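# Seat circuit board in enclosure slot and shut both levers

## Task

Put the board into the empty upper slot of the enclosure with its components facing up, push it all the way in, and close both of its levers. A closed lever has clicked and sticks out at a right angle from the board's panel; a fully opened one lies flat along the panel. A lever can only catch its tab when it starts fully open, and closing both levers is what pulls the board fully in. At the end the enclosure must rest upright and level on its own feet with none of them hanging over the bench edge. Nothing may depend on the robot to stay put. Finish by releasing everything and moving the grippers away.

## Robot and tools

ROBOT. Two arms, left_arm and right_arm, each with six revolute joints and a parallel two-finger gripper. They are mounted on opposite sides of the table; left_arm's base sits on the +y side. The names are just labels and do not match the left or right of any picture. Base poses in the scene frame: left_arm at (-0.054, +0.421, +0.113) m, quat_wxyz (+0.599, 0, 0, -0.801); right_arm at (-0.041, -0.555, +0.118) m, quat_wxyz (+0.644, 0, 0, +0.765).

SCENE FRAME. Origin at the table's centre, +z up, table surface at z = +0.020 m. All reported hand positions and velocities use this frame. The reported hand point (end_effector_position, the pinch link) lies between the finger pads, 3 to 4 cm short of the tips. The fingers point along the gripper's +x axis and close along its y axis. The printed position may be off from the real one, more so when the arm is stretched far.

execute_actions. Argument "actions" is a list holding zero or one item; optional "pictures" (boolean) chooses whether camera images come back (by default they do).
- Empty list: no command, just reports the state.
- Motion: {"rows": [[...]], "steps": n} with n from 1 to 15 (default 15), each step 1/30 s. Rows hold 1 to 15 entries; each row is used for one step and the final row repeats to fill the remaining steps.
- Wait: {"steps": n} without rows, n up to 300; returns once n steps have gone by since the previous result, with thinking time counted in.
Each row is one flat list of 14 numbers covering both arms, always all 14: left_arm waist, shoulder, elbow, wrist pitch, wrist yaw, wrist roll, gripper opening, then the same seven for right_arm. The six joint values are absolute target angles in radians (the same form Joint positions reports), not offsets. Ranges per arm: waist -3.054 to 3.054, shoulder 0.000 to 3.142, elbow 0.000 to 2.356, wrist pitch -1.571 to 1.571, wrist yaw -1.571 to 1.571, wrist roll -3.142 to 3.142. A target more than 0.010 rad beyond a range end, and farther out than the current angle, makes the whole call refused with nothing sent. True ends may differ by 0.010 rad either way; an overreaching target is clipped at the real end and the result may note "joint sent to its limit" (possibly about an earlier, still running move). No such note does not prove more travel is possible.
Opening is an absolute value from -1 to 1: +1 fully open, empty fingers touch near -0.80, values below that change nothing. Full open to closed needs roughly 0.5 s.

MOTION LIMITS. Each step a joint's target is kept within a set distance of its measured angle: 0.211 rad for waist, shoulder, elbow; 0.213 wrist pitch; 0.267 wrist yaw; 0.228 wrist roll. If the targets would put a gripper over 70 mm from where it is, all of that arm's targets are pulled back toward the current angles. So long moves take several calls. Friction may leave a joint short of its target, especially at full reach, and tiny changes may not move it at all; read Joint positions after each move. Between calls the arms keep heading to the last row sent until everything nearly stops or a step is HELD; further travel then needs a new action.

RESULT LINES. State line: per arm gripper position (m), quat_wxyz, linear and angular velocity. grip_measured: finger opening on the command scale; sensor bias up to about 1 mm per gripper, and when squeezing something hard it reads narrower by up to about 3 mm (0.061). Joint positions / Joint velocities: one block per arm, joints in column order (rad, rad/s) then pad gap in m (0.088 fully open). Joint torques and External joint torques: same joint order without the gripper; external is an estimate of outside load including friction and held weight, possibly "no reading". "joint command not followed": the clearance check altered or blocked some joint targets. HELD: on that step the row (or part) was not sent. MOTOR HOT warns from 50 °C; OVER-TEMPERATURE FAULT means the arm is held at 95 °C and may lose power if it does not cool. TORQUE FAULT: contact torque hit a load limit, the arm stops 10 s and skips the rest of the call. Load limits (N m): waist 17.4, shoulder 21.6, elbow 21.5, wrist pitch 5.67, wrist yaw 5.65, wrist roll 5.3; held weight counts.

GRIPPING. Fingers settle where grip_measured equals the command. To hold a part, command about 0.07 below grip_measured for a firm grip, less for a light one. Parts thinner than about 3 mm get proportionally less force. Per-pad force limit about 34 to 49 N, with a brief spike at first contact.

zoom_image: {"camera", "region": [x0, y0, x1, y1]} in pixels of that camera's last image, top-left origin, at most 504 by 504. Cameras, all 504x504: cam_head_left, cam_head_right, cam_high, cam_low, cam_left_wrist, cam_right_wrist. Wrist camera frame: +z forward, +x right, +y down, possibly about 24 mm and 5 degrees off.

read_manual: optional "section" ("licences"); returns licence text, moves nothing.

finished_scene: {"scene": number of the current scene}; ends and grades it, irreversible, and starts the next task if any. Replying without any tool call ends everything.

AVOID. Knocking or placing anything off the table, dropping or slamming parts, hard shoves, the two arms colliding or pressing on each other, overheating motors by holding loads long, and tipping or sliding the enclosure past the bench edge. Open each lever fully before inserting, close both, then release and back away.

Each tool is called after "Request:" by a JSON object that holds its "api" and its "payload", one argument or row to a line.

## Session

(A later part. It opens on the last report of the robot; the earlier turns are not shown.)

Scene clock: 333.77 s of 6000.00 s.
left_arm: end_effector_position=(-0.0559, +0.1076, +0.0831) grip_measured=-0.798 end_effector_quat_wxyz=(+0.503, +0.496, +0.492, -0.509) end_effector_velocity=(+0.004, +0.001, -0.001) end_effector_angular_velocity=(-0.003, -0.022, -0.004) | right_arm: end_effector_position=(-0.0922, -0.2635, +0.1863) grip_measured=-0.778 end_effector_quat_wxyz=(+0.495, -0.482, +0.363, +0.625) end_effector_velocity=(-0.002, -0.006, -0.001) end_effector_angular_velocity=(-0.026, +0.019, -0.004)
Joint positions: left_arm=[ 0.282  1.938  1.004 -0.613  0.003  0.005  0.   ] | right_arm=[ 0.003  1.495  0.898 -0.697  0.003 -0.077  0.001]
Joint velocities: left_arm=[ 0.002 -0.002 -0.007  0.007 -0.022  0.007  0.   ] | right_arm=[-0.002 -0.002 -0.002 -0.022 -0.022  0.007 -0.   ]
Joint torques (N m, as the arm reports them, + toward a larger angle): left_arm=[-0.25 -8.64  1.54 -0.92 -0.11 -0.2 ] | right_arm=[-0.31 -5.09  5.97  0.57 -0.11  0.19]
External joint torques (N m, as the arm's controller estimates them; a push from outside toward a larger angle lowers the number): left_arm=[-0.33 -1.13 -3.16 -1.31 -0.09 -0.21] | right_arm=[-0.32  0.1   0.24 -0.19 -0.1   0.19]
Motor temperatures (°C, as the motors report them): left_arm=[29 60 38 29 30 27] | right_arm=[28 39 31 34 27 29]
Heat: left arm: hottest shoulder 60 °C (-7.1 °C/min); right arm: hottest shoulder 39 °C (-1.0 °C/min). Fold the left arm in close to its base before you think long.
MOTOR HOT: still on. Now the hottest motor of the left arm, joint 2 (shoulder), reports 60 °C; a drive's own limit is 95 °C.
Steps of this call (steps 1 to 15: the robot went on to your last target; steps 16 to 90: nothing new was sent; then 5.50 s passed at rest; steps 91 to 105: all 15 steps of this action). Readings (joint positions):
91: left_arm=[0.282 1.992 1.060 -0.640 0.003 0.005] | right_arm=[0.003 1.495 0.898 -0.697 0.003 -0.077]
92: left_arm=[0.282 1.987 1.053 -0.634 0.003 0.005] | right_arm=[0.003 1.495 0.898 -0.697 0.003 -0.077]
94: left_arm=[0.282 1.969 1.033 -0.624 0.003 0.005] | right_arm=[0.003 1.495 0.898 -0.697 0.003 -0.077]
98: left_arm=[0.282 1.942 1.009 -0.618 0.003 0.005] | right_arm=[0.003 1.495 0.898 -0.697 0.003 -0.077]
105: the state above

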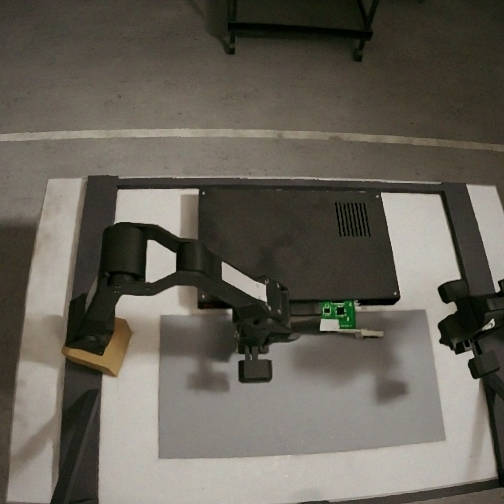

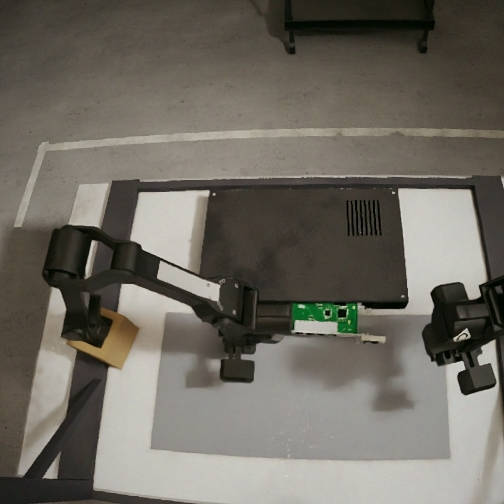

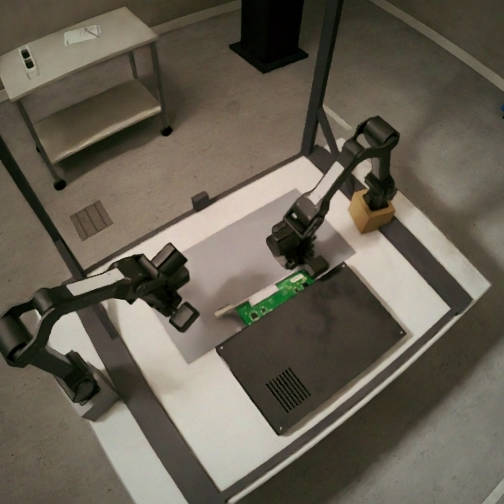

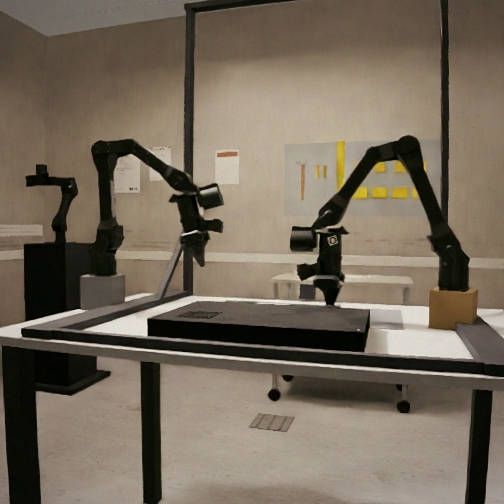

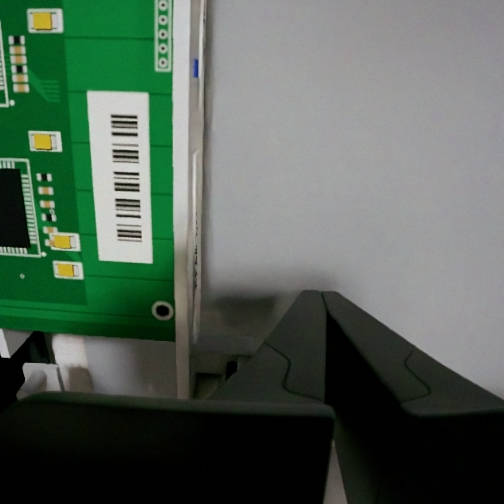

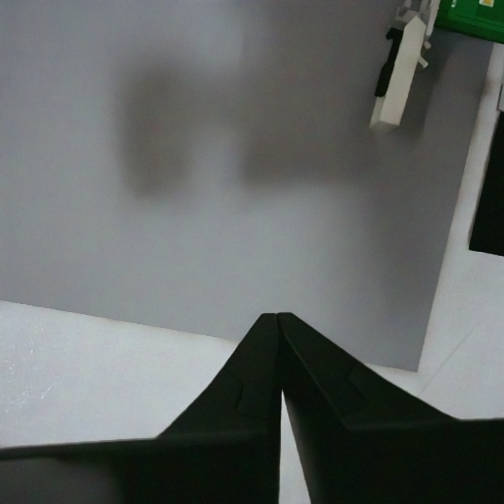

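Request:
{"api": "execute_actions", "payload": {
  "actions": [
    {"rows":[[0.28,2.0,1.11,-0.68,0,0.0,-0.9,-0.1,2.0,1.5,-1.0,0,0.07,-0.9]],"steps":12}
  ],
  "pictures": false
}}

Request:
{"api": "execute_actions", "payload": {
  "actions": [
    {"rows":[[0.13,2.0,1.11,-0.68,0,-0.15,-0.9,-0.1,2.15,1.5,-0.92,0,0.07,-0.9]],"steps":12}
  ],
  "pictures": false
}}

Request:
{"api": "execute_actions", "payload": {
  "actions": [
    {"rows":[[0.13,1.9,0.955,-0.63,0,-0.15,-0.9,-0.1,2.26,1.5,-0.82,0,0.07,-0.9]],"steps":15}
  ]
}}

Scene clock: 352.07 s of 6000.00 s.
left_arm: end_effector_position=(-0.0560, +0.0915, +0.0886) grip_measured=-0.798 end_effector_quat_wxyz=(+0.499, +0.499, +0.496, -0.505) end_effector_velocity=(+0.000, +0.000, -0.002) end_effector_angular_velocity=(+0.012, -0.007, +0.005) | right_arm: end_effector_position=(-0.0693, -0.1770, +0.1753) grip_measured=-0.778 end_effector_quat_wxyz=(+0.510, -0.488, +0.483, +0.519) end_effector_velocity=(-0.008, +0.103, +0.092) end_effector_angular_velocity=(+0.279, +0.029, -0.009)
Joint positions: left_arm=[ 0.282  1.984  1.1   -0.677  0.003  0.005  0.   ] | right_arm=[-0.097  1.977  1.453 -0.99   0.     0.061  0.001]
Joint velocities: left_arm=[-0.002  0.012  0.007 -0.007 -0.007 -0.007  0.   ] | right_arm=[-0.002  0.061  0.452 -0.11  -0.007  0.007 -0.   ]
Joint torques (N m, as the arm reports them, + toward a larger angle): left_arm=[-0.26 -7.06  5.08 -0.1  -0.11 -0.2 ] | right_arm=[-0.27 -7.29  6.42  0.1   0.01  0.19]
External joint torques (N m, as the arm's controller estimates them; a push from outside toward a larger angle lowers the number): left_arm=[-0.26  0.94  0.22 -0.46 -0.1  -0.2 ] | right_arm=[-0.25  1.51  0.85 -0.19  0.02  0.19]
Motor temperatures (°C, as the motors report them): left_arm=[29 59 37 29 29 27] | right_arm=[28 39 32 33 27 30]
Heat: left arm: hottest shoulder 59 °C (-6.0 °C/min); right arm: hottest shoulder 39 °C (-1.0 °C/min). Fold the left arm in close to its base before you think long.
MOTOR HOT: still on. Now the hottest motor of the left arm, joint 2 (shoulder), reports 59 °C; a drive's own limit is 95 °C.
Steps of this call (steps 1 to 15: the robot went on to your last target; steps 16 to 90: nothing new was sent; then 14.90 s passed at rest; steps 91 to 102: all 12 steps of this action). Readings (joint positions):
91: left_arm=[0.282 1.945 1.021 -0.632 0.003 0.005] | right_arm=[-0.006 1.527 0.932 -0.760 -0.005 -0.045]
92: left_arm=[0.282 1.955 1.043 -0.652 0.003 0.005] | right_arm=[-0.029 1.575 0.988 -0.821 -0.005 -0.012]
94: left_arm=[0.282 1.972 1.074 -0.661 0.003 0.005] | right_arm=[-0.071 1.695 1.107 -0.905 -0.001 0.027]
98: left_arm=[0.282 1.980 1.096 -0.674 0.003 0.005] | right_arm=[-0.097 1.908 1.333 -0.973 0.000 0.054]
102: the state above

Scene clock: 352.47 s of 6000.00 s.
left_arm: end_effector_position=(-0.1066, +0.0951, +0.0888) grip_measured=-0.798 end_effector_quat_wxyz=(+0.498, +0.500, +0.495, -0.507) end_effector_velocity=(+0.003, +0.006, -0.001) end_effector_angular_velocity=(+0.023, -0.026, +0.020) | right_arm: end_effector_position=(-0.0705, -0.1607, +0.1243) grip_measured=-0.778 end_effector_quat_wxyz=(+0.497, -0.503, +0.497, +0.503) end_effector_velocity=(-0.000, +0.004, -0.001) end_effector_angular_velocity=(+0.016, +0.009, +0.005)
Joint positions: left_arm=[ 0.129  1.985  1.103 -0.678  0.003 -0.143  0.   ] | right_arm=[-0.097  2.147  1.498 -0.922  0.     0.063  0.001]
Joint velocities: left_arm=[-0.002  0.002 -0.002 -0.022 -0.022 -0.022  0.   ] | right_arm=[-0.002  0.002 -0.002  0.022 -0.007 -0.007 -0.   ]
Joint torques (N m, as the arm reports them, + toward a larger angle): left_arm=[ 0.12 -7.16  4.92 -0.08 -0.12 -0.2 ] | right_arm=[-0.28 -9.04  5.32  0.39  0.    0.19]
External joint torques (N m, as the arm's controller estimates them; a push from outside toward a larger angle lowers the number): left_arm=[ 0.1   0.78  0.11 -0.43 -0.1  -0.19] | right_arm=[-0.3   0.21  0.11  0.1   0.01  0.19]
Motor temperatures (°C, as the motors report them): left_arm=[29 59 37 29 29 27] | right_arm=[28 39 32 33 27 30]
Heat: left arm: hottest shoulder 59 °C (-6.1 °C/min); right arm: hottest shoulder 39 °C (-1.0 °C/min). Fold the left arm in close to its base before you think long.
MOTOR HOT: still on. Now the hottest motor of the left arm, joint 2 (shoulder), reports 59 °C; a drive's own limit is 95 °C.
Steps of this call (steps 1 to 12: all 12 steps of this action). Readings (joint positions):
1: left_arm=[0.271 1.984 1.100 -0.677 -0.006 -0.033] | right_arm=[-0.097 1.998 1.468 -0.986 0.000 0.061]
2: left_arm=[0.242 1.985 1.101 -0.677 -0.009 -0.068] | right_arm=[-0.097 2.019 1.486 -0.959 0.000 0.062]
4: left_arm=[0.175 1.985 1.102 -0.677 0.000 -0.106] | right_arm=[-0.097 2.076 1.503 -0.933 0.000 0.062]
8: left_arm=[0.128 1.985 1.103 -0.678 0.003 -0.135] | right_arm=[-0.097 2.144 1.498 -0.930 0.000 0.063]
12: the state above

Scene clock: 352.97 s of 6000.00 s.
left_arm: end_effector_position=(-0.1017, +0.1258, +0.0841) grip_measured=-0.798 end_effector_quat_wxyz=(+0.495, +0.504, +0.498, -0.503) end_effector_velocity=(+0.003, +0.007, -0.003) end_effector_angular_velocity=(+0.021, -0.011, +0.010) | right_arm: end_effector_position=(-0.0713, -0.1502, +0.0848) grip_measured=-0.778 end_effector_quat_wxyz=(+0.496, -0.504, +0.498, +0.502) end_effector_velocity=(+0.002, -0.002, +0.000) end_effector_angular_velocity=(-0.006, -0.022, +0.010)
Joint positions: left_arm=[ 0.129  1.91   0.967 -0.632  0.003 -0.145  0.   ] | right_arm=[-0.097  2.253  1.502 -0.823  0.     0.063  0.001]
Joint velocities: left_arm=[ 0.002 -0.002 -0.017 -0.007 -0.007 -0.007  0.   ] | right_arm=[ 0.002 -0.002 -0.002 -0.007  0.022 -0.007 -0.   ]
Joint torques (N m, as the arm reports them, + toward a larger angle): left_arm=[ 0.11 -9.09  2.76  0.19 -0.12 -0.2 ] | right_arm=[-0.26 -9.05  4.75  0.49  0.01  0.19]
External joint torques (N m, as the arm's controller estimates them; a push from outside toward a larger angle lowers the number): left_arm=[ 0.08 -1.95 -1.8  -0.13 -0.1  -0.2 ] | right_arm=[-0.3   0.72 -0.29  0.14  0.01  0.19]
Motor temperatures (°C, as the motors report them): left_arm=[29 59 37 29 29 27] | right_arm=[28 39 32 33 27 30]
Heat: left arm: hottest shoulder 59 °C (-6.0 °C/min); right arm: hottest shoulder 39 °C (-1.0 °C/min). Fold the left arm in close to its base before you think long.
MOTOR HOT: still on. Now the hottest motor of the left arm, joint 2 (shoulder), reports 59 °C; a drive's own limit is 95 °C.
Steps of this call (steps 1 to 15: all 15 steps of this action). Readings (joint positions):
1: left_arm=[0.129 1.974 1.080 -0.656 0.003 -0.143] | right_arm=[-0.097 2.159 1.498 -0.907 0.000 0.063]
2: left_arm=[0.129 1.957 1.051 -0.647 0.003 -0.144] | right_arm=[-0.097 2.174 1.500 -0.872 0.000 0.063]
4: left_arm=[0.129 1.929 1.003 -0.651 0.003 -0.144] | right_arm=[-0.097 2.211 1.504 -0.845 0.000 0.063]
8: left_arm=[0.129 1.918 0.972 -0.635 0.003 -0.145] | right_arm=[-0.097 2.252 1.502 -0.830 0.000 0.063]
15: the state above

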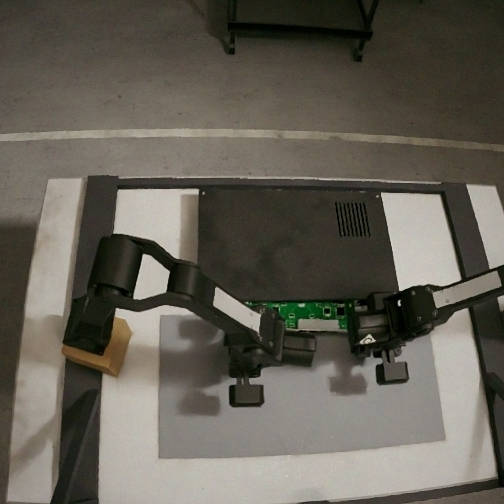

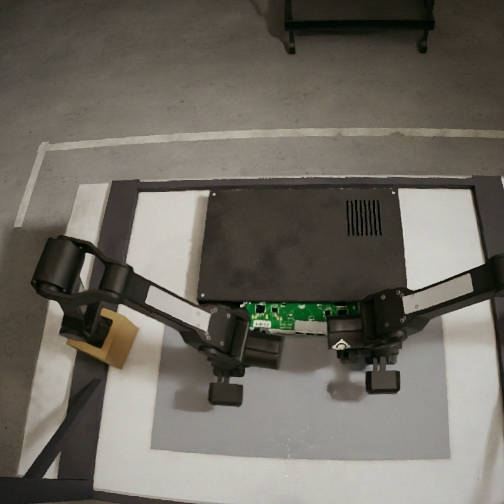

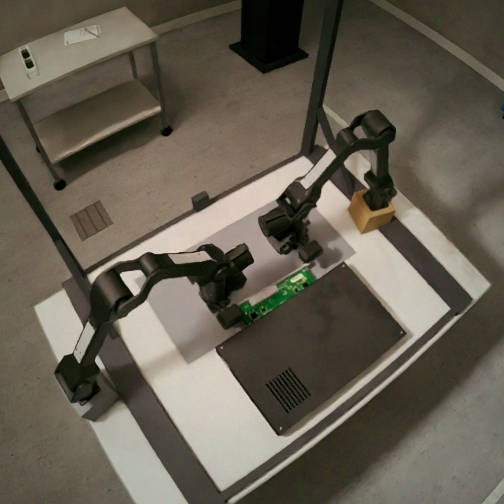

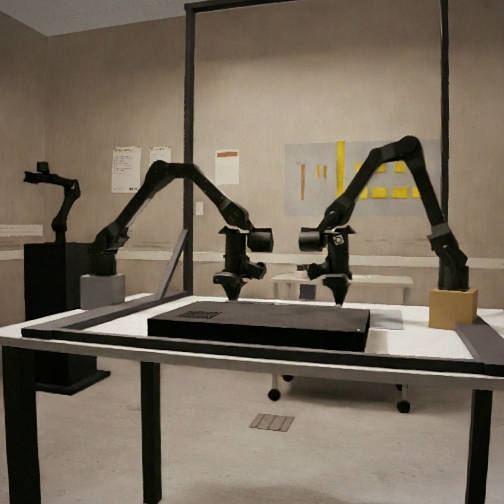

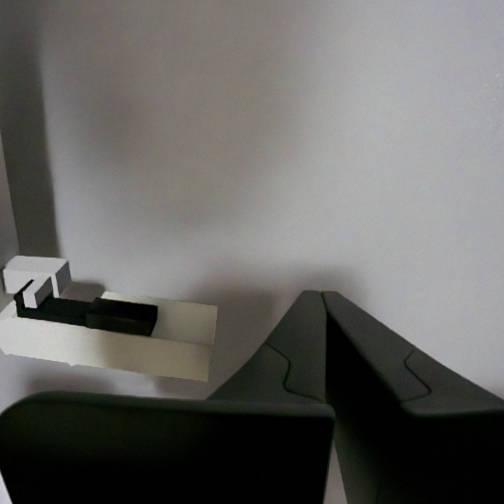

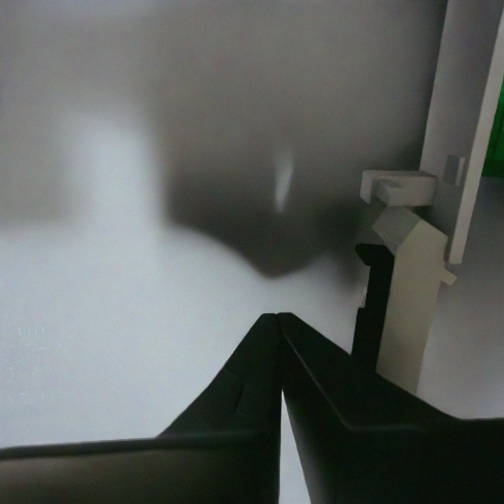

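Request:
{"api": "execute_actions", "payload": {
  "actions": [
    {"rows":[[0.15,1.9,0.97,-0.64,0,-0.13,-0.9,-0.12,2.25,1.5,-0.82,0,0.05,-0.9],[0.16,1.9,0.97,-0.64,0,-0.12,-0.9,-0.13,2.25,1.5,-0.82,0,0.04,-0.9],[0.17,1.9,0.97,-0.64,0,-0.11,-0.9,-0.14,2.25,1.5,-0.82,0,0.03,-0.9],[0.18,1.9,0.97,-0.64,0,-0.1,-0.9,-0.15,2.25,1.5,-0.82,0,0.02,-0.9],[0.18,1.9,0.97,-0.64,0,-0.1,-0.9,-0.16,2.25,1.5,-0.82,0,0.01,-0.9],[0.18,1.9,0.97,-0.64,0,-0.1,-0.9,-0.17,2.25,1.5,-0.82,0,0.0,-0.9]],"steps":15}
  ]
}}

Scene clock: 364.97 s of 6000.00 s.
left_arm: end_effector_position=(-0.0869, +0.1255, +0.0839) grip_measured=-0.798 end_effector_quat_wxyz=(+0.496, +0.504, +0.502, -0.498) end_effector_velocity=(-0.003, +0.001, +0.001) end_effector_angular_velocity=(+0.005, +0.021, +0.010) | right_arm: end_effector_position=(-0.0487, -0.1490, +0.0849) grip_measured=-0.778 end_effector_quat_wxyz=(+0.495, -0.500, +0.501, +0.504) end_effector_velocity=(-0.000, -0.005, +0.000) end_effector_angular_velocity=(-0.022, +0.007, +0.020)
Joint positions: left_arm=[ 0.177  1.91   0.966 -0.638  0.002 -0.106  0.   ] | right_arm=[-0.157  2.253  1.502 -0.822 -0.01   0.008  0.001]
Joint velocities: left_arm=[ 0.002 -0.002  0.002 -0.007  0.022 -0.007  0.   ] | right_arm=[-0.002 -0.002 -0.002 -0.022 -0.007 -0.022  0.   ]
Joint torques (N m, as the arm reports them, + toward a larger angle): left_arm=[ 0.28 -9.06  4.34 -0.16 -0.08  0.2 ] | right_arm=[-1.07 -9.94  4.74  0.51  0.38 -0.21]
External joint torques (N m, as the arm's controller estimates them; a push from outside toward a larger angle lowers the number): left_arm=[ 0.24 -1.85 -0.27 -0.48 -0.06  0.2 ] | right_arm=[-1.06 -0.15 -0.29  0.19  0.4  -0.21]
Motor temperatures (°C, as the motors report them): left_arm=[29 59 37 29 29 27] | right_arm=[28 42 31 33 27 30]
Heat: left arm: hottest shoulder 59 °C (-4.0 °C/min); right arm: hottest shoulder 42 °C (+2.0 °C/min). Fold the left arm in close to its base before you think long.
MOTOR HOT: still on. Now the hottest motor of the left arm, joint 2 (shoulder), reports 59 °C; a drive's own limit is 95 °C.
Steps of this call (steps 1 to 15: the robot went on to your last target; steps 16 to 90: nothing new was sent; then 8.50 s passed at rest; steps 91 to 105: all 15 steps of this action). Readings (joint positions):
91: left_arm=[0.131 1.910 0.966 -0.632 0.003 -0.145] | right_arm=[-0.099 2.253 1.502 -0.822 0.000 0.063]
92: left_arm=[0.135 1.910 0.966 -0.632 0.003 -0.142] | right_arm=[-0.102 2.253 1.502 -0.822 0.000 0.062]
94: left_arm=[0.152 1.910 0.966 -0.635 0.003 -0.126] | right_arm=[-0.116 2.253 1.502 -0.822 -0.000 0.048]
98: left_arm=[0.176 1.910 0.966 -0.637 0.002 -0.111] | right_arm=[-0.148 2.253 1.502 -0.822 -0.009 0.019]
105: the state above

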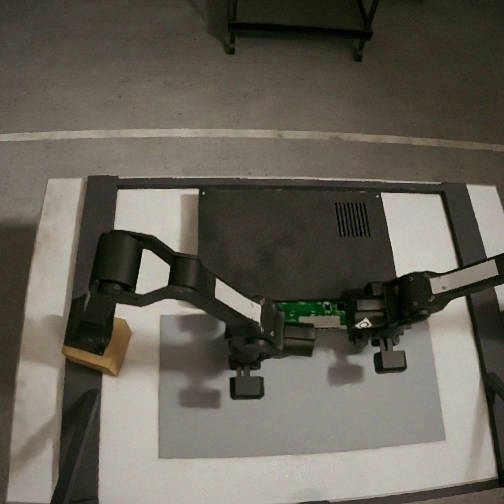

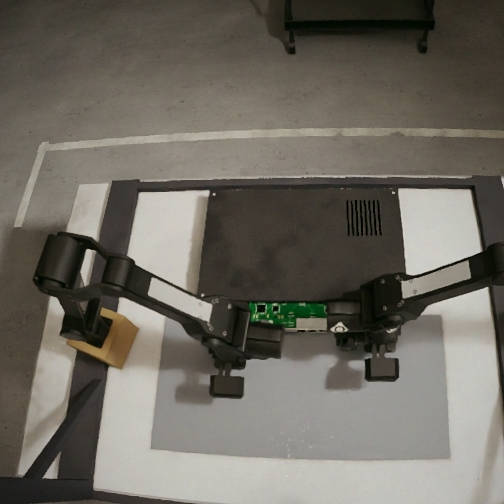

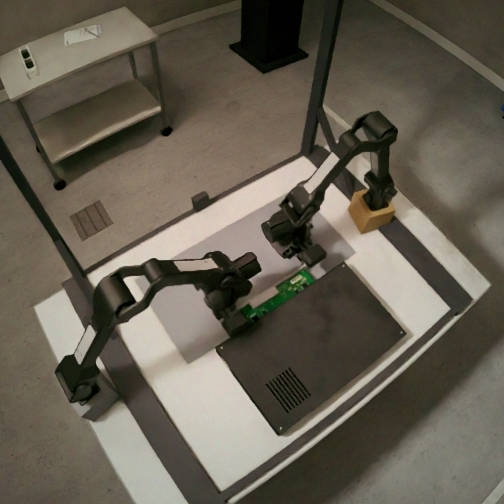

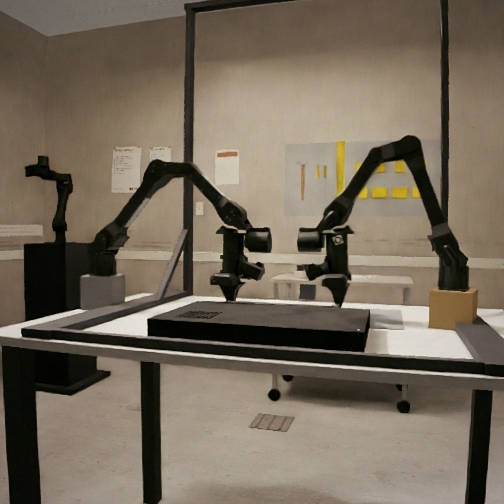

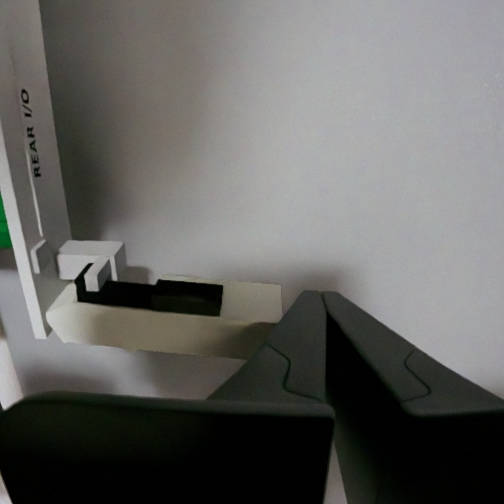

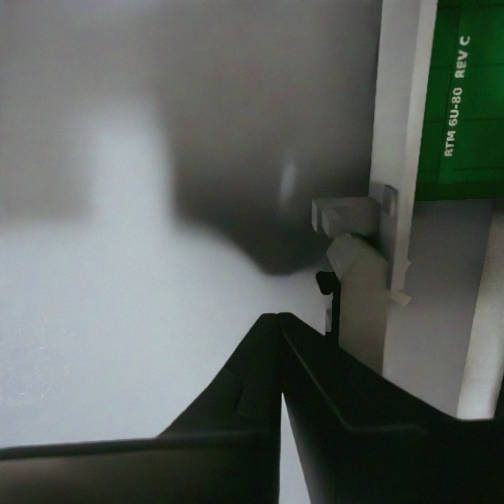

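Request:
{"api": "execute_actions", "payload": {
  "actions": [
    {"rows":[[0.172,1.945,1.01,-0.65,0,-0.1,-0.9,-0.17,2.25,1.5,-0.82,0,0.0,-0.9],[0.172,1.945,1.01,-0.65,0,-0.1,-0.9,-0.17,2.25,1.5,-0.82,0,0.0,-0.9],[0.172,1.945,1.01,-0.65,0,-0.1,-0.9,-0.17,2.25,1.5,-0.82,0,0.0,-0.9],[0.172,1.945,1.01,-0.65,0,-0.1,-0.9,-0.17,2.25,1.5,-0.82,0,0.0,-0.9],[0.172,1.945,1.01,-0.65,0,-0.1,-0.9,-0.17,2.25,1.5,-0.82,0,0.0,-0.9],[0.185,1.945,1.01,-0.65,0,-0.09,-0.9,-0.18,2.25,1.5,-0.82,0,-0.01,-0.9],[0.2,1.945,1.01,-0.65,0,-0.08,-0.9,-0.19,2.25,1.5,-0.82,0,-0.02,-0.9],[0.212,1.945,1.01,-0.65,0,-0.07,-0.9,-0.2,2.25,1.5,-0.82,0,-0.03,-0.9],[0.225,1.945,1.01,-0.65,0,-0.06,-0.9,-0.21,2.25,1.5,-0.82,0,-0.04,-0.9],[0.24,1.945,1.01,-0.65,0,-0.05,-0.9,-0.22,2.25,1.5,-0.82,0,-0.05,-0.9]],"steps":15}
  ]
}}

Scene clock: 379.90 s of 6000.00 s.
left_arm: end_effector_position=(-0.0835, +0.1149, +0.0861) grip_measured=-0.798 end_effector_quat_wxyz=(+0.486, +0.496, +0.505, -0.513) end_effector_velocity=(-0.004, +0.003, +0.000) end_effector_angular_velocity=(+0.008, +0.021, -0.039) | right_arm: end_effector_position=(-0.0441, -0.1494, +0.0849) grip_measured=-0.778 end_effector_quat_wxyz=(+0.482, -0.500, +0.501, +0.516) end_effector_velocity=(-0.000, -0.002, +0.000) end_effector_angular_velocity=(-0.006, +0.008, +0.049)
Joint positions: left_arm=[ 0.209  1.929  1.004 -0.647  0.036 -0.06   0.   ] | right_arm=[-0.178  2.253  1.502 -0.825 -0.035 -0.037  0.001]
Joint velocities: left_arm=[-0.002 -0.002 -0.002 -0.007  0.022  0.037  0.   ] | right_arm=[-0.002 -0.002 -0.002 -0.007 -0.007 -0.051 -0.   ]
Joint torques (N m, as the arm reports them, + toward a larger angle): left_arm=[ 2.89 -6.35  4.6  -0.18 -1.47  0.28] | right_arm=[-3.22 -9.89  4.72  0.63  1.35 -0.26]
External joint torques (N m, as the arm's controller estimates them; a push from outside toward a larger angle lowers the number): left_arm=[ 2.91  1.07 -0.11 -0.52 -1.49  0.27] | right_arm=[-3.24 -0.16 -0.26  0.32  1.4  -0.25]
Motor temperatures (°C, as the motors report them): left_arm=[28 58 38 29 29 27] | right_arm=[28 46 31 32 27 30]
Heat: left arm: hottest shoulder 58 °C (-3.0 °C/min); right arm: hottest shoulder 46 °C (+6.0 °C/min). Fold the left arm in close to its base before you think long.
MOTOR HOT: still on. Now the hottest motor of the left arm, joint 2 (shoulder), reports 58 °C; a drive's own limit is 95 °C.
Steps of this call (steps 1 to 15: the robot went on to your last target; steps 16 to 90: nothing new was sent; then 11.43 s passed at rest; steps 91 to 105: all 15 steps of this action). Readings (joint positions):
91: left_arm=[0.177 1.912 0.971 -0.644 0.002 -0.105] | right_arm=[-0.157 2.253 1.502 -0.822 -0.010 0.007]
92: left_arm=[0.177 1.916 0.979 -0.646 0.002 -0.105] | right_arm=[-0.157 2.253 1.502 -0.822 -0.010 0.007]
94: left_arm=[0.176 1.923 0.992 -0.646 0.002 -0.105] | right_arm=[-0.157 2.253 1.502 -0.822 -0.010 0.007]
98: left_arm=[0.184 1.927 1.001 -0.647 0.002 -0.091] | right_arm=[-0.162 2.253 1.502 -0.823 -0.012 -0.007]
105: the state above

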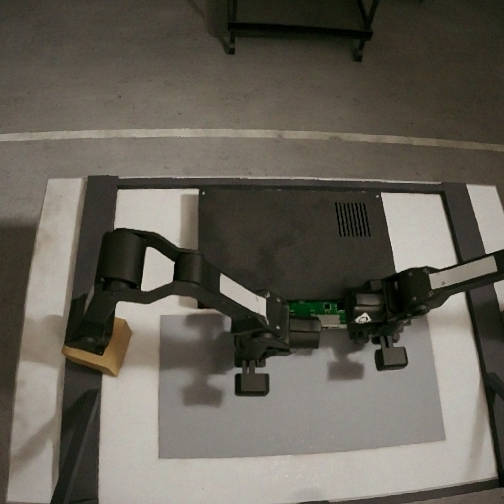

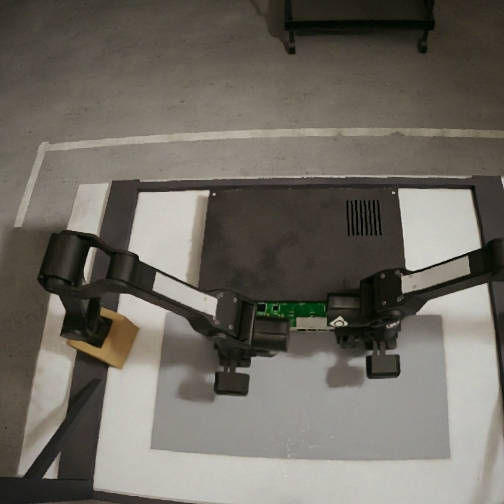

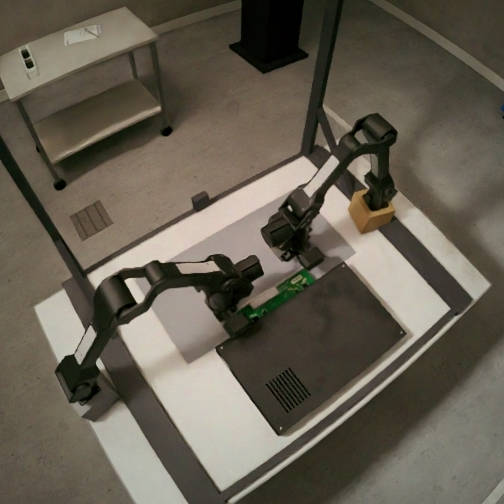

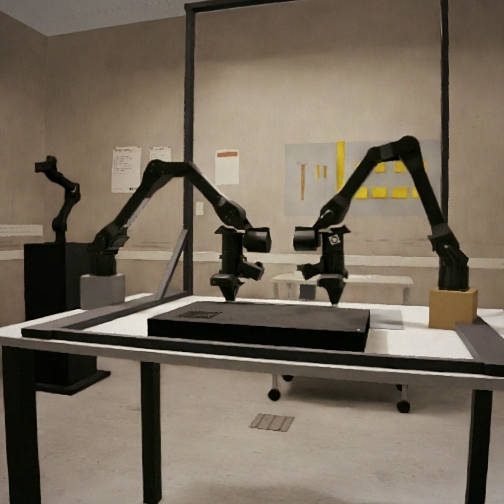

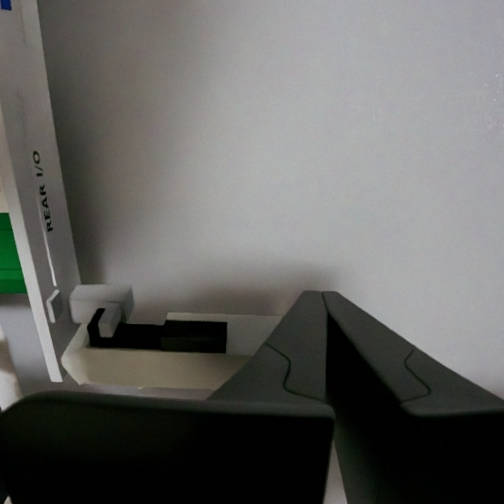

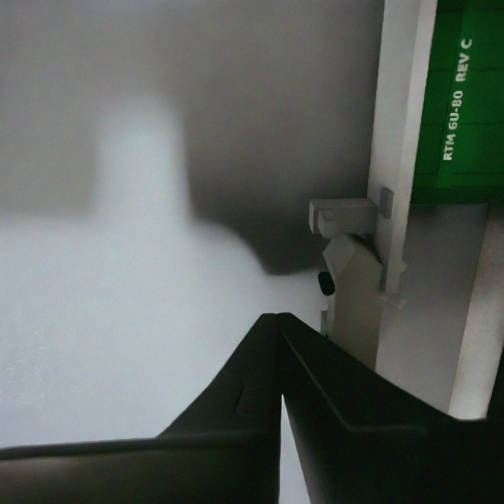

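Request:
{"api": "execute_actions", "payload": {
  "actions": [
    {"rows":[[0.24,1.905,1.01,-0.665,-0.03,-0.05,-0.9,-0.22,2.225,1.5,-0.835,0.03,-0.05,-0.9]],"steps":15}
  ]
}}

Scene clock: 383.93 s of 6000.00 s.
left_arm: end_effector_position=(-0.0667, +0.1150, +0.0901) grip_measured=-0.798 end_effector_quat_wxyz=(+0.506, +0.504, +0.496, -0.494) end_effector_velocity=(+0.001, +0.005, +0.002) end_effector_angular_velocity=(+0.017, -0.008, -0.010) | right_arm: end_effector_position=(-0.0228, -0.1499, +0.0890) grip_measured=-0.778 end_effector_quat_wxyz=(+0.503, -0.506, +0.494, +0.497) end_effector_velocity=(-0.000, -0.002, +0.000) end_effector_angular_velocity=(-0.007, +0.008, -0.010)
Joint positions: left_arm=[ 0.236  1.915  1.005 -0.662 -0.02  -0.055  0.   ] | right_arm=[-0.21   2.242  1.502 -0.832  0.018 -0.044  0.001]
Joint velocities: left_arm=[-0.002 -0.007 -0.002 -0.022 -0.007  0.007  0.   ] | right_arm=[-0.002 -0.002 -0.002 -0.007 -0.007  0.007 -0.   ]
Joint torques (N m, as the arm reports them, + toward a larger angle): left_arm=[ 0.41 -9.24  4.57 -0.23 -0.43  0.2 ] | right_arm=[ -0.77 -11.21   4.76   0.09   0.48  -0.17]
External joint torques (N m, as the arm's controller estimates them; a push from outside toward a larger angle lowers the number): left_arm=[ 0.42 -1.88 -0.12 -0.55 -0.41  0.2 ] | right_arm=[-0.77 -1.46 -0.32 -0.25  0.47 -0.17]
Motor temperatures (°C, as the motors report them): left_arm=[29 58 38 29 29 27] | right_arm=[28 46 31 32 27 30]
Heat: left arm: hottest shoulder 58 °C (-2.0 °C/min); right arm: hottest shoulder 46 °C (+7.1 °C/min). Fold the left arm in close to its base before you think long.
MOTOR HOT: still on. Now the hottest motor of the left arm, joint 2 (shoulder), reports 58 °C; a drive's own limit is 95 °C.
Steps of this call (steps 1 to 15: the robot went on to your last target; steps 16 to 90: nothing new was sent; then 0.53 s passed at rest; steps 91 to 105: all 15 steps of this action). Readings (joint positions):
91: left_arm=[0.210 1.928 1.005 -0.649 0.034 -0.057] | right_arm=[-0.178 2.251 1.502 -0.825 -0.031 -0.041]
92: left_arm=[0.211 1.926 1.005 -0.653 0.018 -0.056] | right_arm=[-0.179 2.250 1.502 -0.826 -0.014 -0.042]
94: left_arm=[0.223 1.921 1.005 -0.659 -0.015 -0.055] | right_arm=[-0.192 2.247 1.502 -0.829 0.012 -0.043]
98: left_arm=[0.236 1.916 1.005 -0.661 -0.020 -0.055] | right_arm=[-0.215 2.243 1.502 -0.830 0.018 -0.043]
105: the state above

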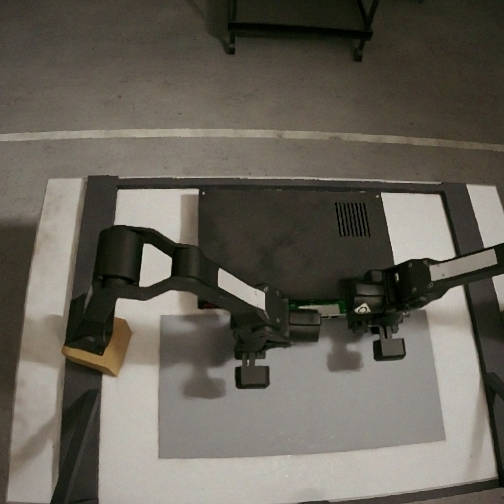

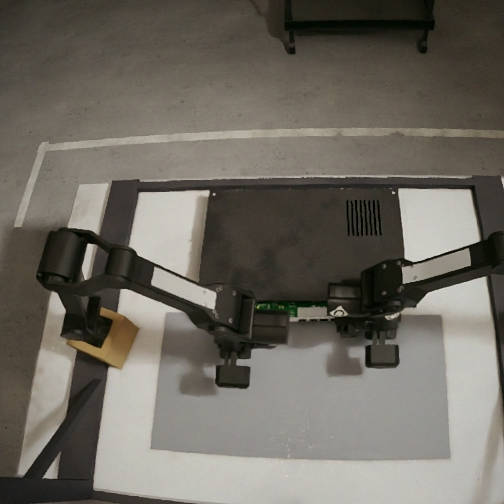

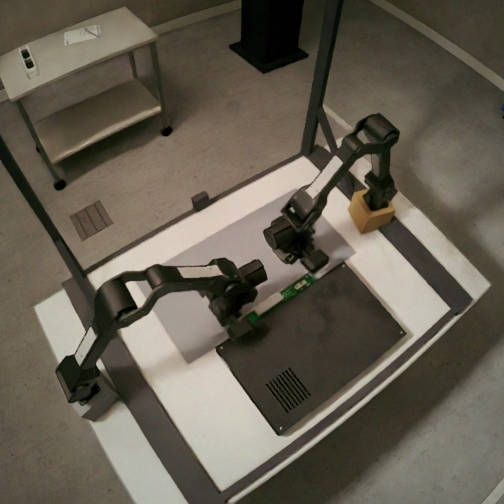

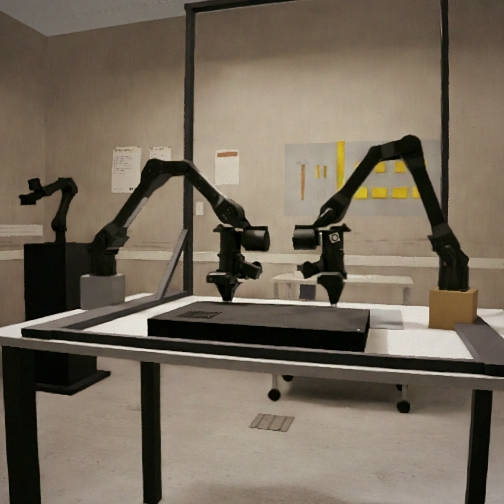

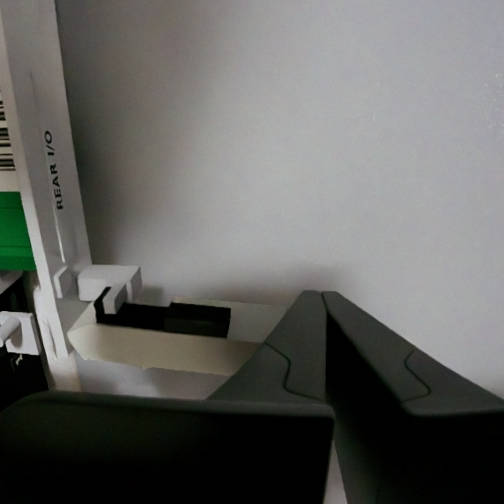

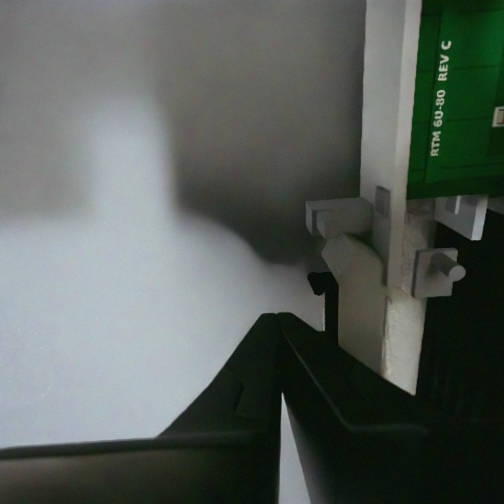

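Request:
{"api": "execute_actions", "payload": {
  "actions": [
    {"rows":[[0.15,1.905,1.0,-0.66,0,1.0,-0.9,-0.205,2.235,1.5,-0.835,0.01,-0.05,-0.9]],"steps":15}
  ],
  "pictures": false
}}

Request:
{"api": "execute_actions", "payload": {
  "actions": [
    {"rows":[[0.15,1.915,0.99,-0.65,0,1.6,0.0,-0.205,2.235,1.5,-0.835,0.01,-0.05,-0.9]],"steps":15}
  ],
  "pictures": false
}}

Request:
{"api": "execute_actions", "payload": {
  "actions": [
    {"rows":[[0.2,1.915,0.99,-0.65,0,1.6,0.0,-0.205,2.235,1.5,-0.835,0.01,-0.05,-0.9],[0.25,1.915,0.99,-0.65,0,1.6,0.0,-0.205,2.235,1.5,-0.835,0.01,-0.05,-0.9],[0.3,1.915,0.99,-0.65,0,1.6,0.0,-0.205,2.235,1.5,-0.835,0.01,-0.05,-0.9]],"steps":15}
  ]
}}

Scene clock: 396.77 s of 6000.00 s.
left_arm: end_effector_position=(-0.0949, +0.1175, +0.0901) grip_measured=-0.798 end_effector_quat_wxyz=(+0.195, +0.681, +0.195, -0.679) end_effector_velocity=(-0.004, -0.000, +0.000) end_effector_angular_velocity=(-0.000, +0.023, -1.314) | right_arm: end_effector_position=(-0.0248, -0.1500, +0.0890) grip_measured=-0.778 end_effector_quat_wxyz=(+0.501, -0.506, +0.495, +0.498) end_effector_velocity=(+0.002, -0.007, -0.001) end_effector_angular_velocity=(-0.027, -0.006, +0.005)
Joint positions: left_arm=[ 0.152  1.915  1.005 -0.662 -0.003  0.878  0.   ] | right_arm=[-0.207  2.242  1.502 -0.832  0.013 -0.044  0.001]
Joint velocities: left_arm=[-0.002 -0.002 -0.002  0.007  0.022  1.311  0.   ] | right_arm=[-0.002 -0.002 -0.007 -0.022  0.007 -0.007 -0.   ]
Joint torques (N m, as the arm reports them, + toward a larger angle): left_arm=[-0.19 -9.19  3.48  0.19  0.16  0.21] | right_arm=[  0.09 -10.27   4.74   0.11  -0.1   -0.17]
External joint torques (N m, as the arm's controller estimates them; a push from outside toward a larger angle lowers the number): left_arm=[-0.25 -1.82 -1.29 -0.16  0.13  0.17] | right_arm=[ 0.1  -0.52 -0.29 -0.2  -0.1  -0.17]
Motor temperatures (°C, as the motors report them): left_arm=[28 58 39 29 29 27] | right_arm=[28 49 31 32 27 30]
Heat: left arm: hottest shoulder 58 °C (-2.0 °C/min); right arm: hottest shoulder 49 °C (+10.0 °C/min). Fold the left arm in close to its base before you think long.
MOTOR HOT: still on. Now the hottest motor of the left arm, joint 2 (shoulder), reports 58 °C; a drive's own limit is 95 °C.
Steps of this call (steps 1 to 15: the robot went on to your last target; steps 16 to 90: nothing new was sent; then 9.33 s passed at rest; steps 91 to 105: all 15 steps of this action). Readings (joint positions):
91: left_arm=[0.229 1.915 1.005 -0.662 -0.022 -0.002] | right_arm=[-0.210 2.242 1.502 -0.832 0.017 -0.044]
92: left_arm=[0.213 1.915 1.005 -0.662 -0.021 0.063] | right_arm=[-0.209 2.242 1.502 -0.832 0.016 -0.044]
94: left_arm=[0.176 1.915 1.005 -0.662 -0.009 0.191] | right_arm=[-0.207 2.242 1.502 -0.832 0.016 -0.044]
98: left_arm=[0.152 1.915 1.005 -0.662 -0.003 0.446] | right_arm=[-0.207 2.242 1.502 -0.832 0.014 -0.044]
105: the state above

Scene clock: 397.27 s of 6000.00 s.
left_arm: end_effector_position=(-0.0951, +0.1167, +0.0894) grip_measured=-0.007 end_effector_quat_wxyz=(-0.048, +0.706, -0.052, -0.705) end_effector_velocity=(-0.002, +0.002, +0.000) end_effector_angular_velocity=(+0.009, +0.005, -0.200) | right_arm: end_effector_position=(-0.0249, -0.1500, +0.0890) grip_measured=-0.778 end_effector_quat_wxyz=(+0.501, -0.506, +0.495, +0.499) end_effector_velocity=(-0.002, -0.002, +0.000) end_effector_angular_velocity=(-0.007, +0.022, +0.005)
Joint positions: left_arm=[ 0.152  1.915  1.001 -0.652 -0.003  1.577  0.039] | right_arm=[-0.207  2.242  1.502 -0.832  0.013 -0.044  0.001]
Joint velocities: left_arm=[-0.002 -0.002 -0.002 -0.007  0.007  0.198  0.003] | right_arm=[-0.002 -0.002 -0.002 -0.007 -0.022 -0.007  0.   ]
Joint torques (N m, as the arm reports them, + toward a larger angle): left_arm=[-0.2  -8.08  2.8   0.15  0.19  0.21] | right_arm=[  0.12 -10.27   4.75   0.13  -0.1   -0.17]
External joint torques (N m, as the arm's controller estimates them; a push from outside toward a larger angle lowers the number): left_arm=[-0.17 -0.74 -1.95 -0.17  0.13  0.2 ] | right_arm=[ 0.04 -0.55 -0.27 -0.19 -0.09 -0.17]
Motor temperatures (°C, as the motors report them): left_arm=[28 58 38 29 29 27] | right_arm=[28 49 31 32 27 30]
Heat: left arm: hottest shoulder 58 °C (-2.0 °C/min); right arm: hottest shoulder 49 °C (+10.1 °C/min). Fold the left arm in close to its base before you think long.
MOTOR HOT: still on. Now the hottest motor of the left arm, joint 2 (shoulder), reports 58 °C; a drive's own limit is 95 °C.
Steps of this call (steps 1 to 15: all 15 steps of this action). Readings (joint positions):
1: left_arm=[0.152 1.915 1.005 -0.660 -0.003 0.939] | right_arm=[-0.207 2.242 1.502 -0.832 0.013 -0.044]
2: left_arm=[0.152 1.915 1.004 -0.657 -0.003 1.004] | right_arm=[-0.207 2.242 1.502 -0.832 0.013 -0.044]
4: left_arm=[0.152 1.915 1.003 -0.654 -0.003 1.133] | right_arm=[-0.207 2.242 1.502 -0.832 0.013 -0.044]
8: left_arm=[0.152 1.915 1.001 -0.653 -0.003 1.388] | right_arm=[-0.207 2.242 1.502 -0.832 0.013 -0.044]
15: the state above

Scene clock: 397.77 s of 6000.00 s.
left_arm: end_effector_position=(-0.0504, +0.1139, +0.0893) grip_measured=-0.003 end_effector_quat_wxyz=(-0.002, +0.708, -0.007, -0.707) end_effector_velocity=(-0.000, +0.004, -0.001) end_effector_angular_velocity=(+0.012, +0.008, +0.010) | right_arm: end_effector_position=(-0.0249, -0.1500, +0.0890) grip_measured=-0.778 end_effector_quat_wxyz=(+0.501, -0.506, +0.495, +0.499) end_effector_velocity=(-0.002, -0.000, +0.001) end_effector_angular_velocity=(-0.002, +0.022, +0.005)
Joint positions: left_arm=[ 0.298  1.915  1.001 -0.651 -0.002  1.595  0.039] | right_arm=[-0.207  2.242  1.502 -0.832  0.013 -0.044  0.001]
Joint velocities: left_arm=[ 0.002 -0.002 -0.007 -0.007  0.007 -0.007 -0.   ] | right_arm=[-0.002 -0.002  0.002 -0.007 -0.022 -0.007 -0.   ]
Joint torques (N m, as the arm reports them, + toward a larger angle): left_arm=[ 0.12 -8.07  2.83  0.07  0.16  0.2 ] | right_arm=[  0.11 -10.28   4.76   0.12  -0.1   -0.18]
External joint torques (N m, as the arm's controller estimates them; a push from outside toward a larger angle lowers the number): left_arm=[ 0.07 -0.77 -1.83 -0.22  0.09  0.2 ] | right_arm=[ 0.11 -0.51 -0.33 -0.21 -0.1  -0.18]
Motor temperatures (°C, as the motors report them): left_arm=[28 58 38 29 29 27] | right_arm=[28 49 31 32 27 30]
Heat: left arm: hottest shoulder 58 °C (-2.0 °C/min); right arm: hottest shoulder 49 °C (+10.0 °C/min). Fold the left arm in close to its base before you think long.
MOTOR HOT: still on. Now the hottest motor of the left arm, joint 2 (shoulder), reports 58 °C; a drive's own limit is 95 °C.
Steps of this call (steps 1 to 15: all 15 steps of this action). Readings (joint positions):
1: left_arm=[0.155 1.915 1.001 -0.652 0.000 1.583] | right_arm=[-0.207 2.242 1.502 -0.832 0.013 -0.044]
2: left_arm=[0.169 1.915 1.001 -0.652 0.003 1.586] | right_arm=[-0.207 2.242 1.502 -0.832 0.013 -0.044]
4: left_arm=[0.226 1.915 1.001 -0.651 0.003 1.591] | right_arm=[-0.207 2.242 1.502 -0.832 0.013 -0.044]
8: left_arm=[0.296 1.915 1.001 -0.651 -0.002 1.594] | right_arm=[-0.207 2.242 1.502 -0.832 0.013 -0.044]
15: the state above

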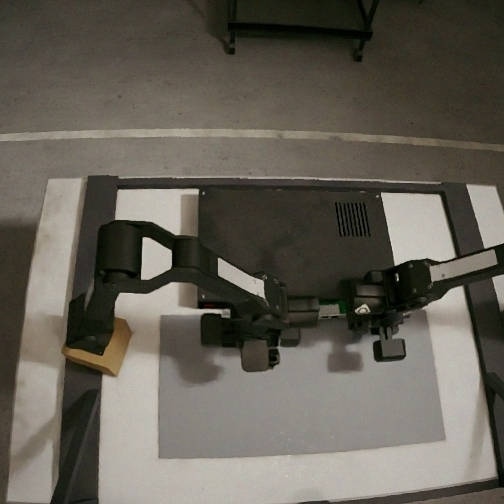

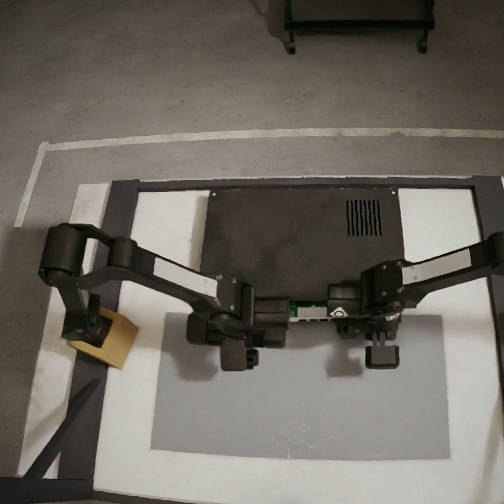

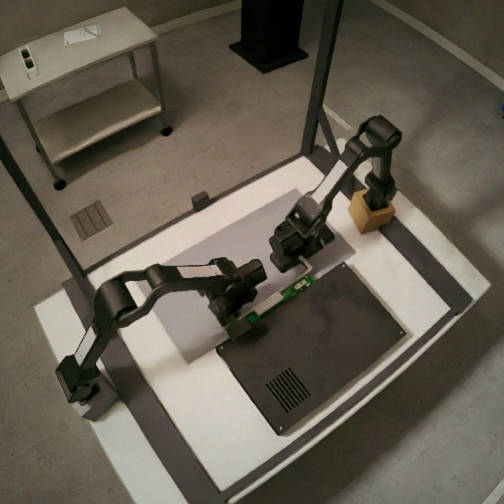

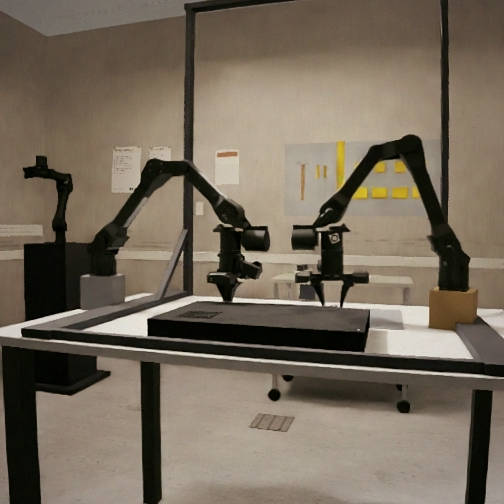

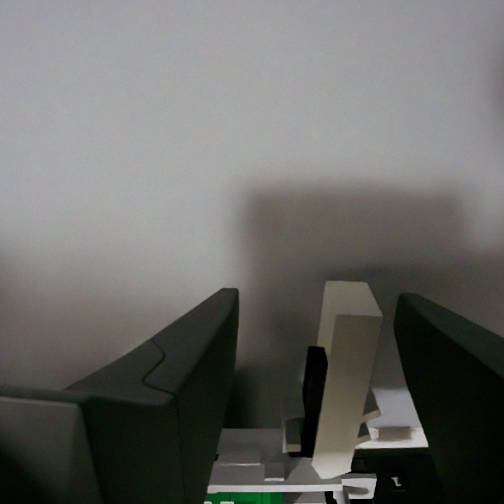

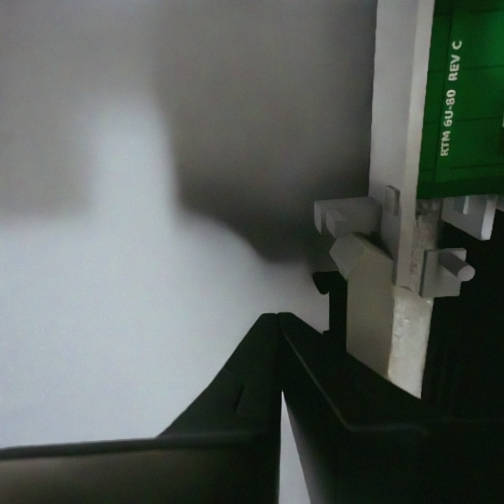

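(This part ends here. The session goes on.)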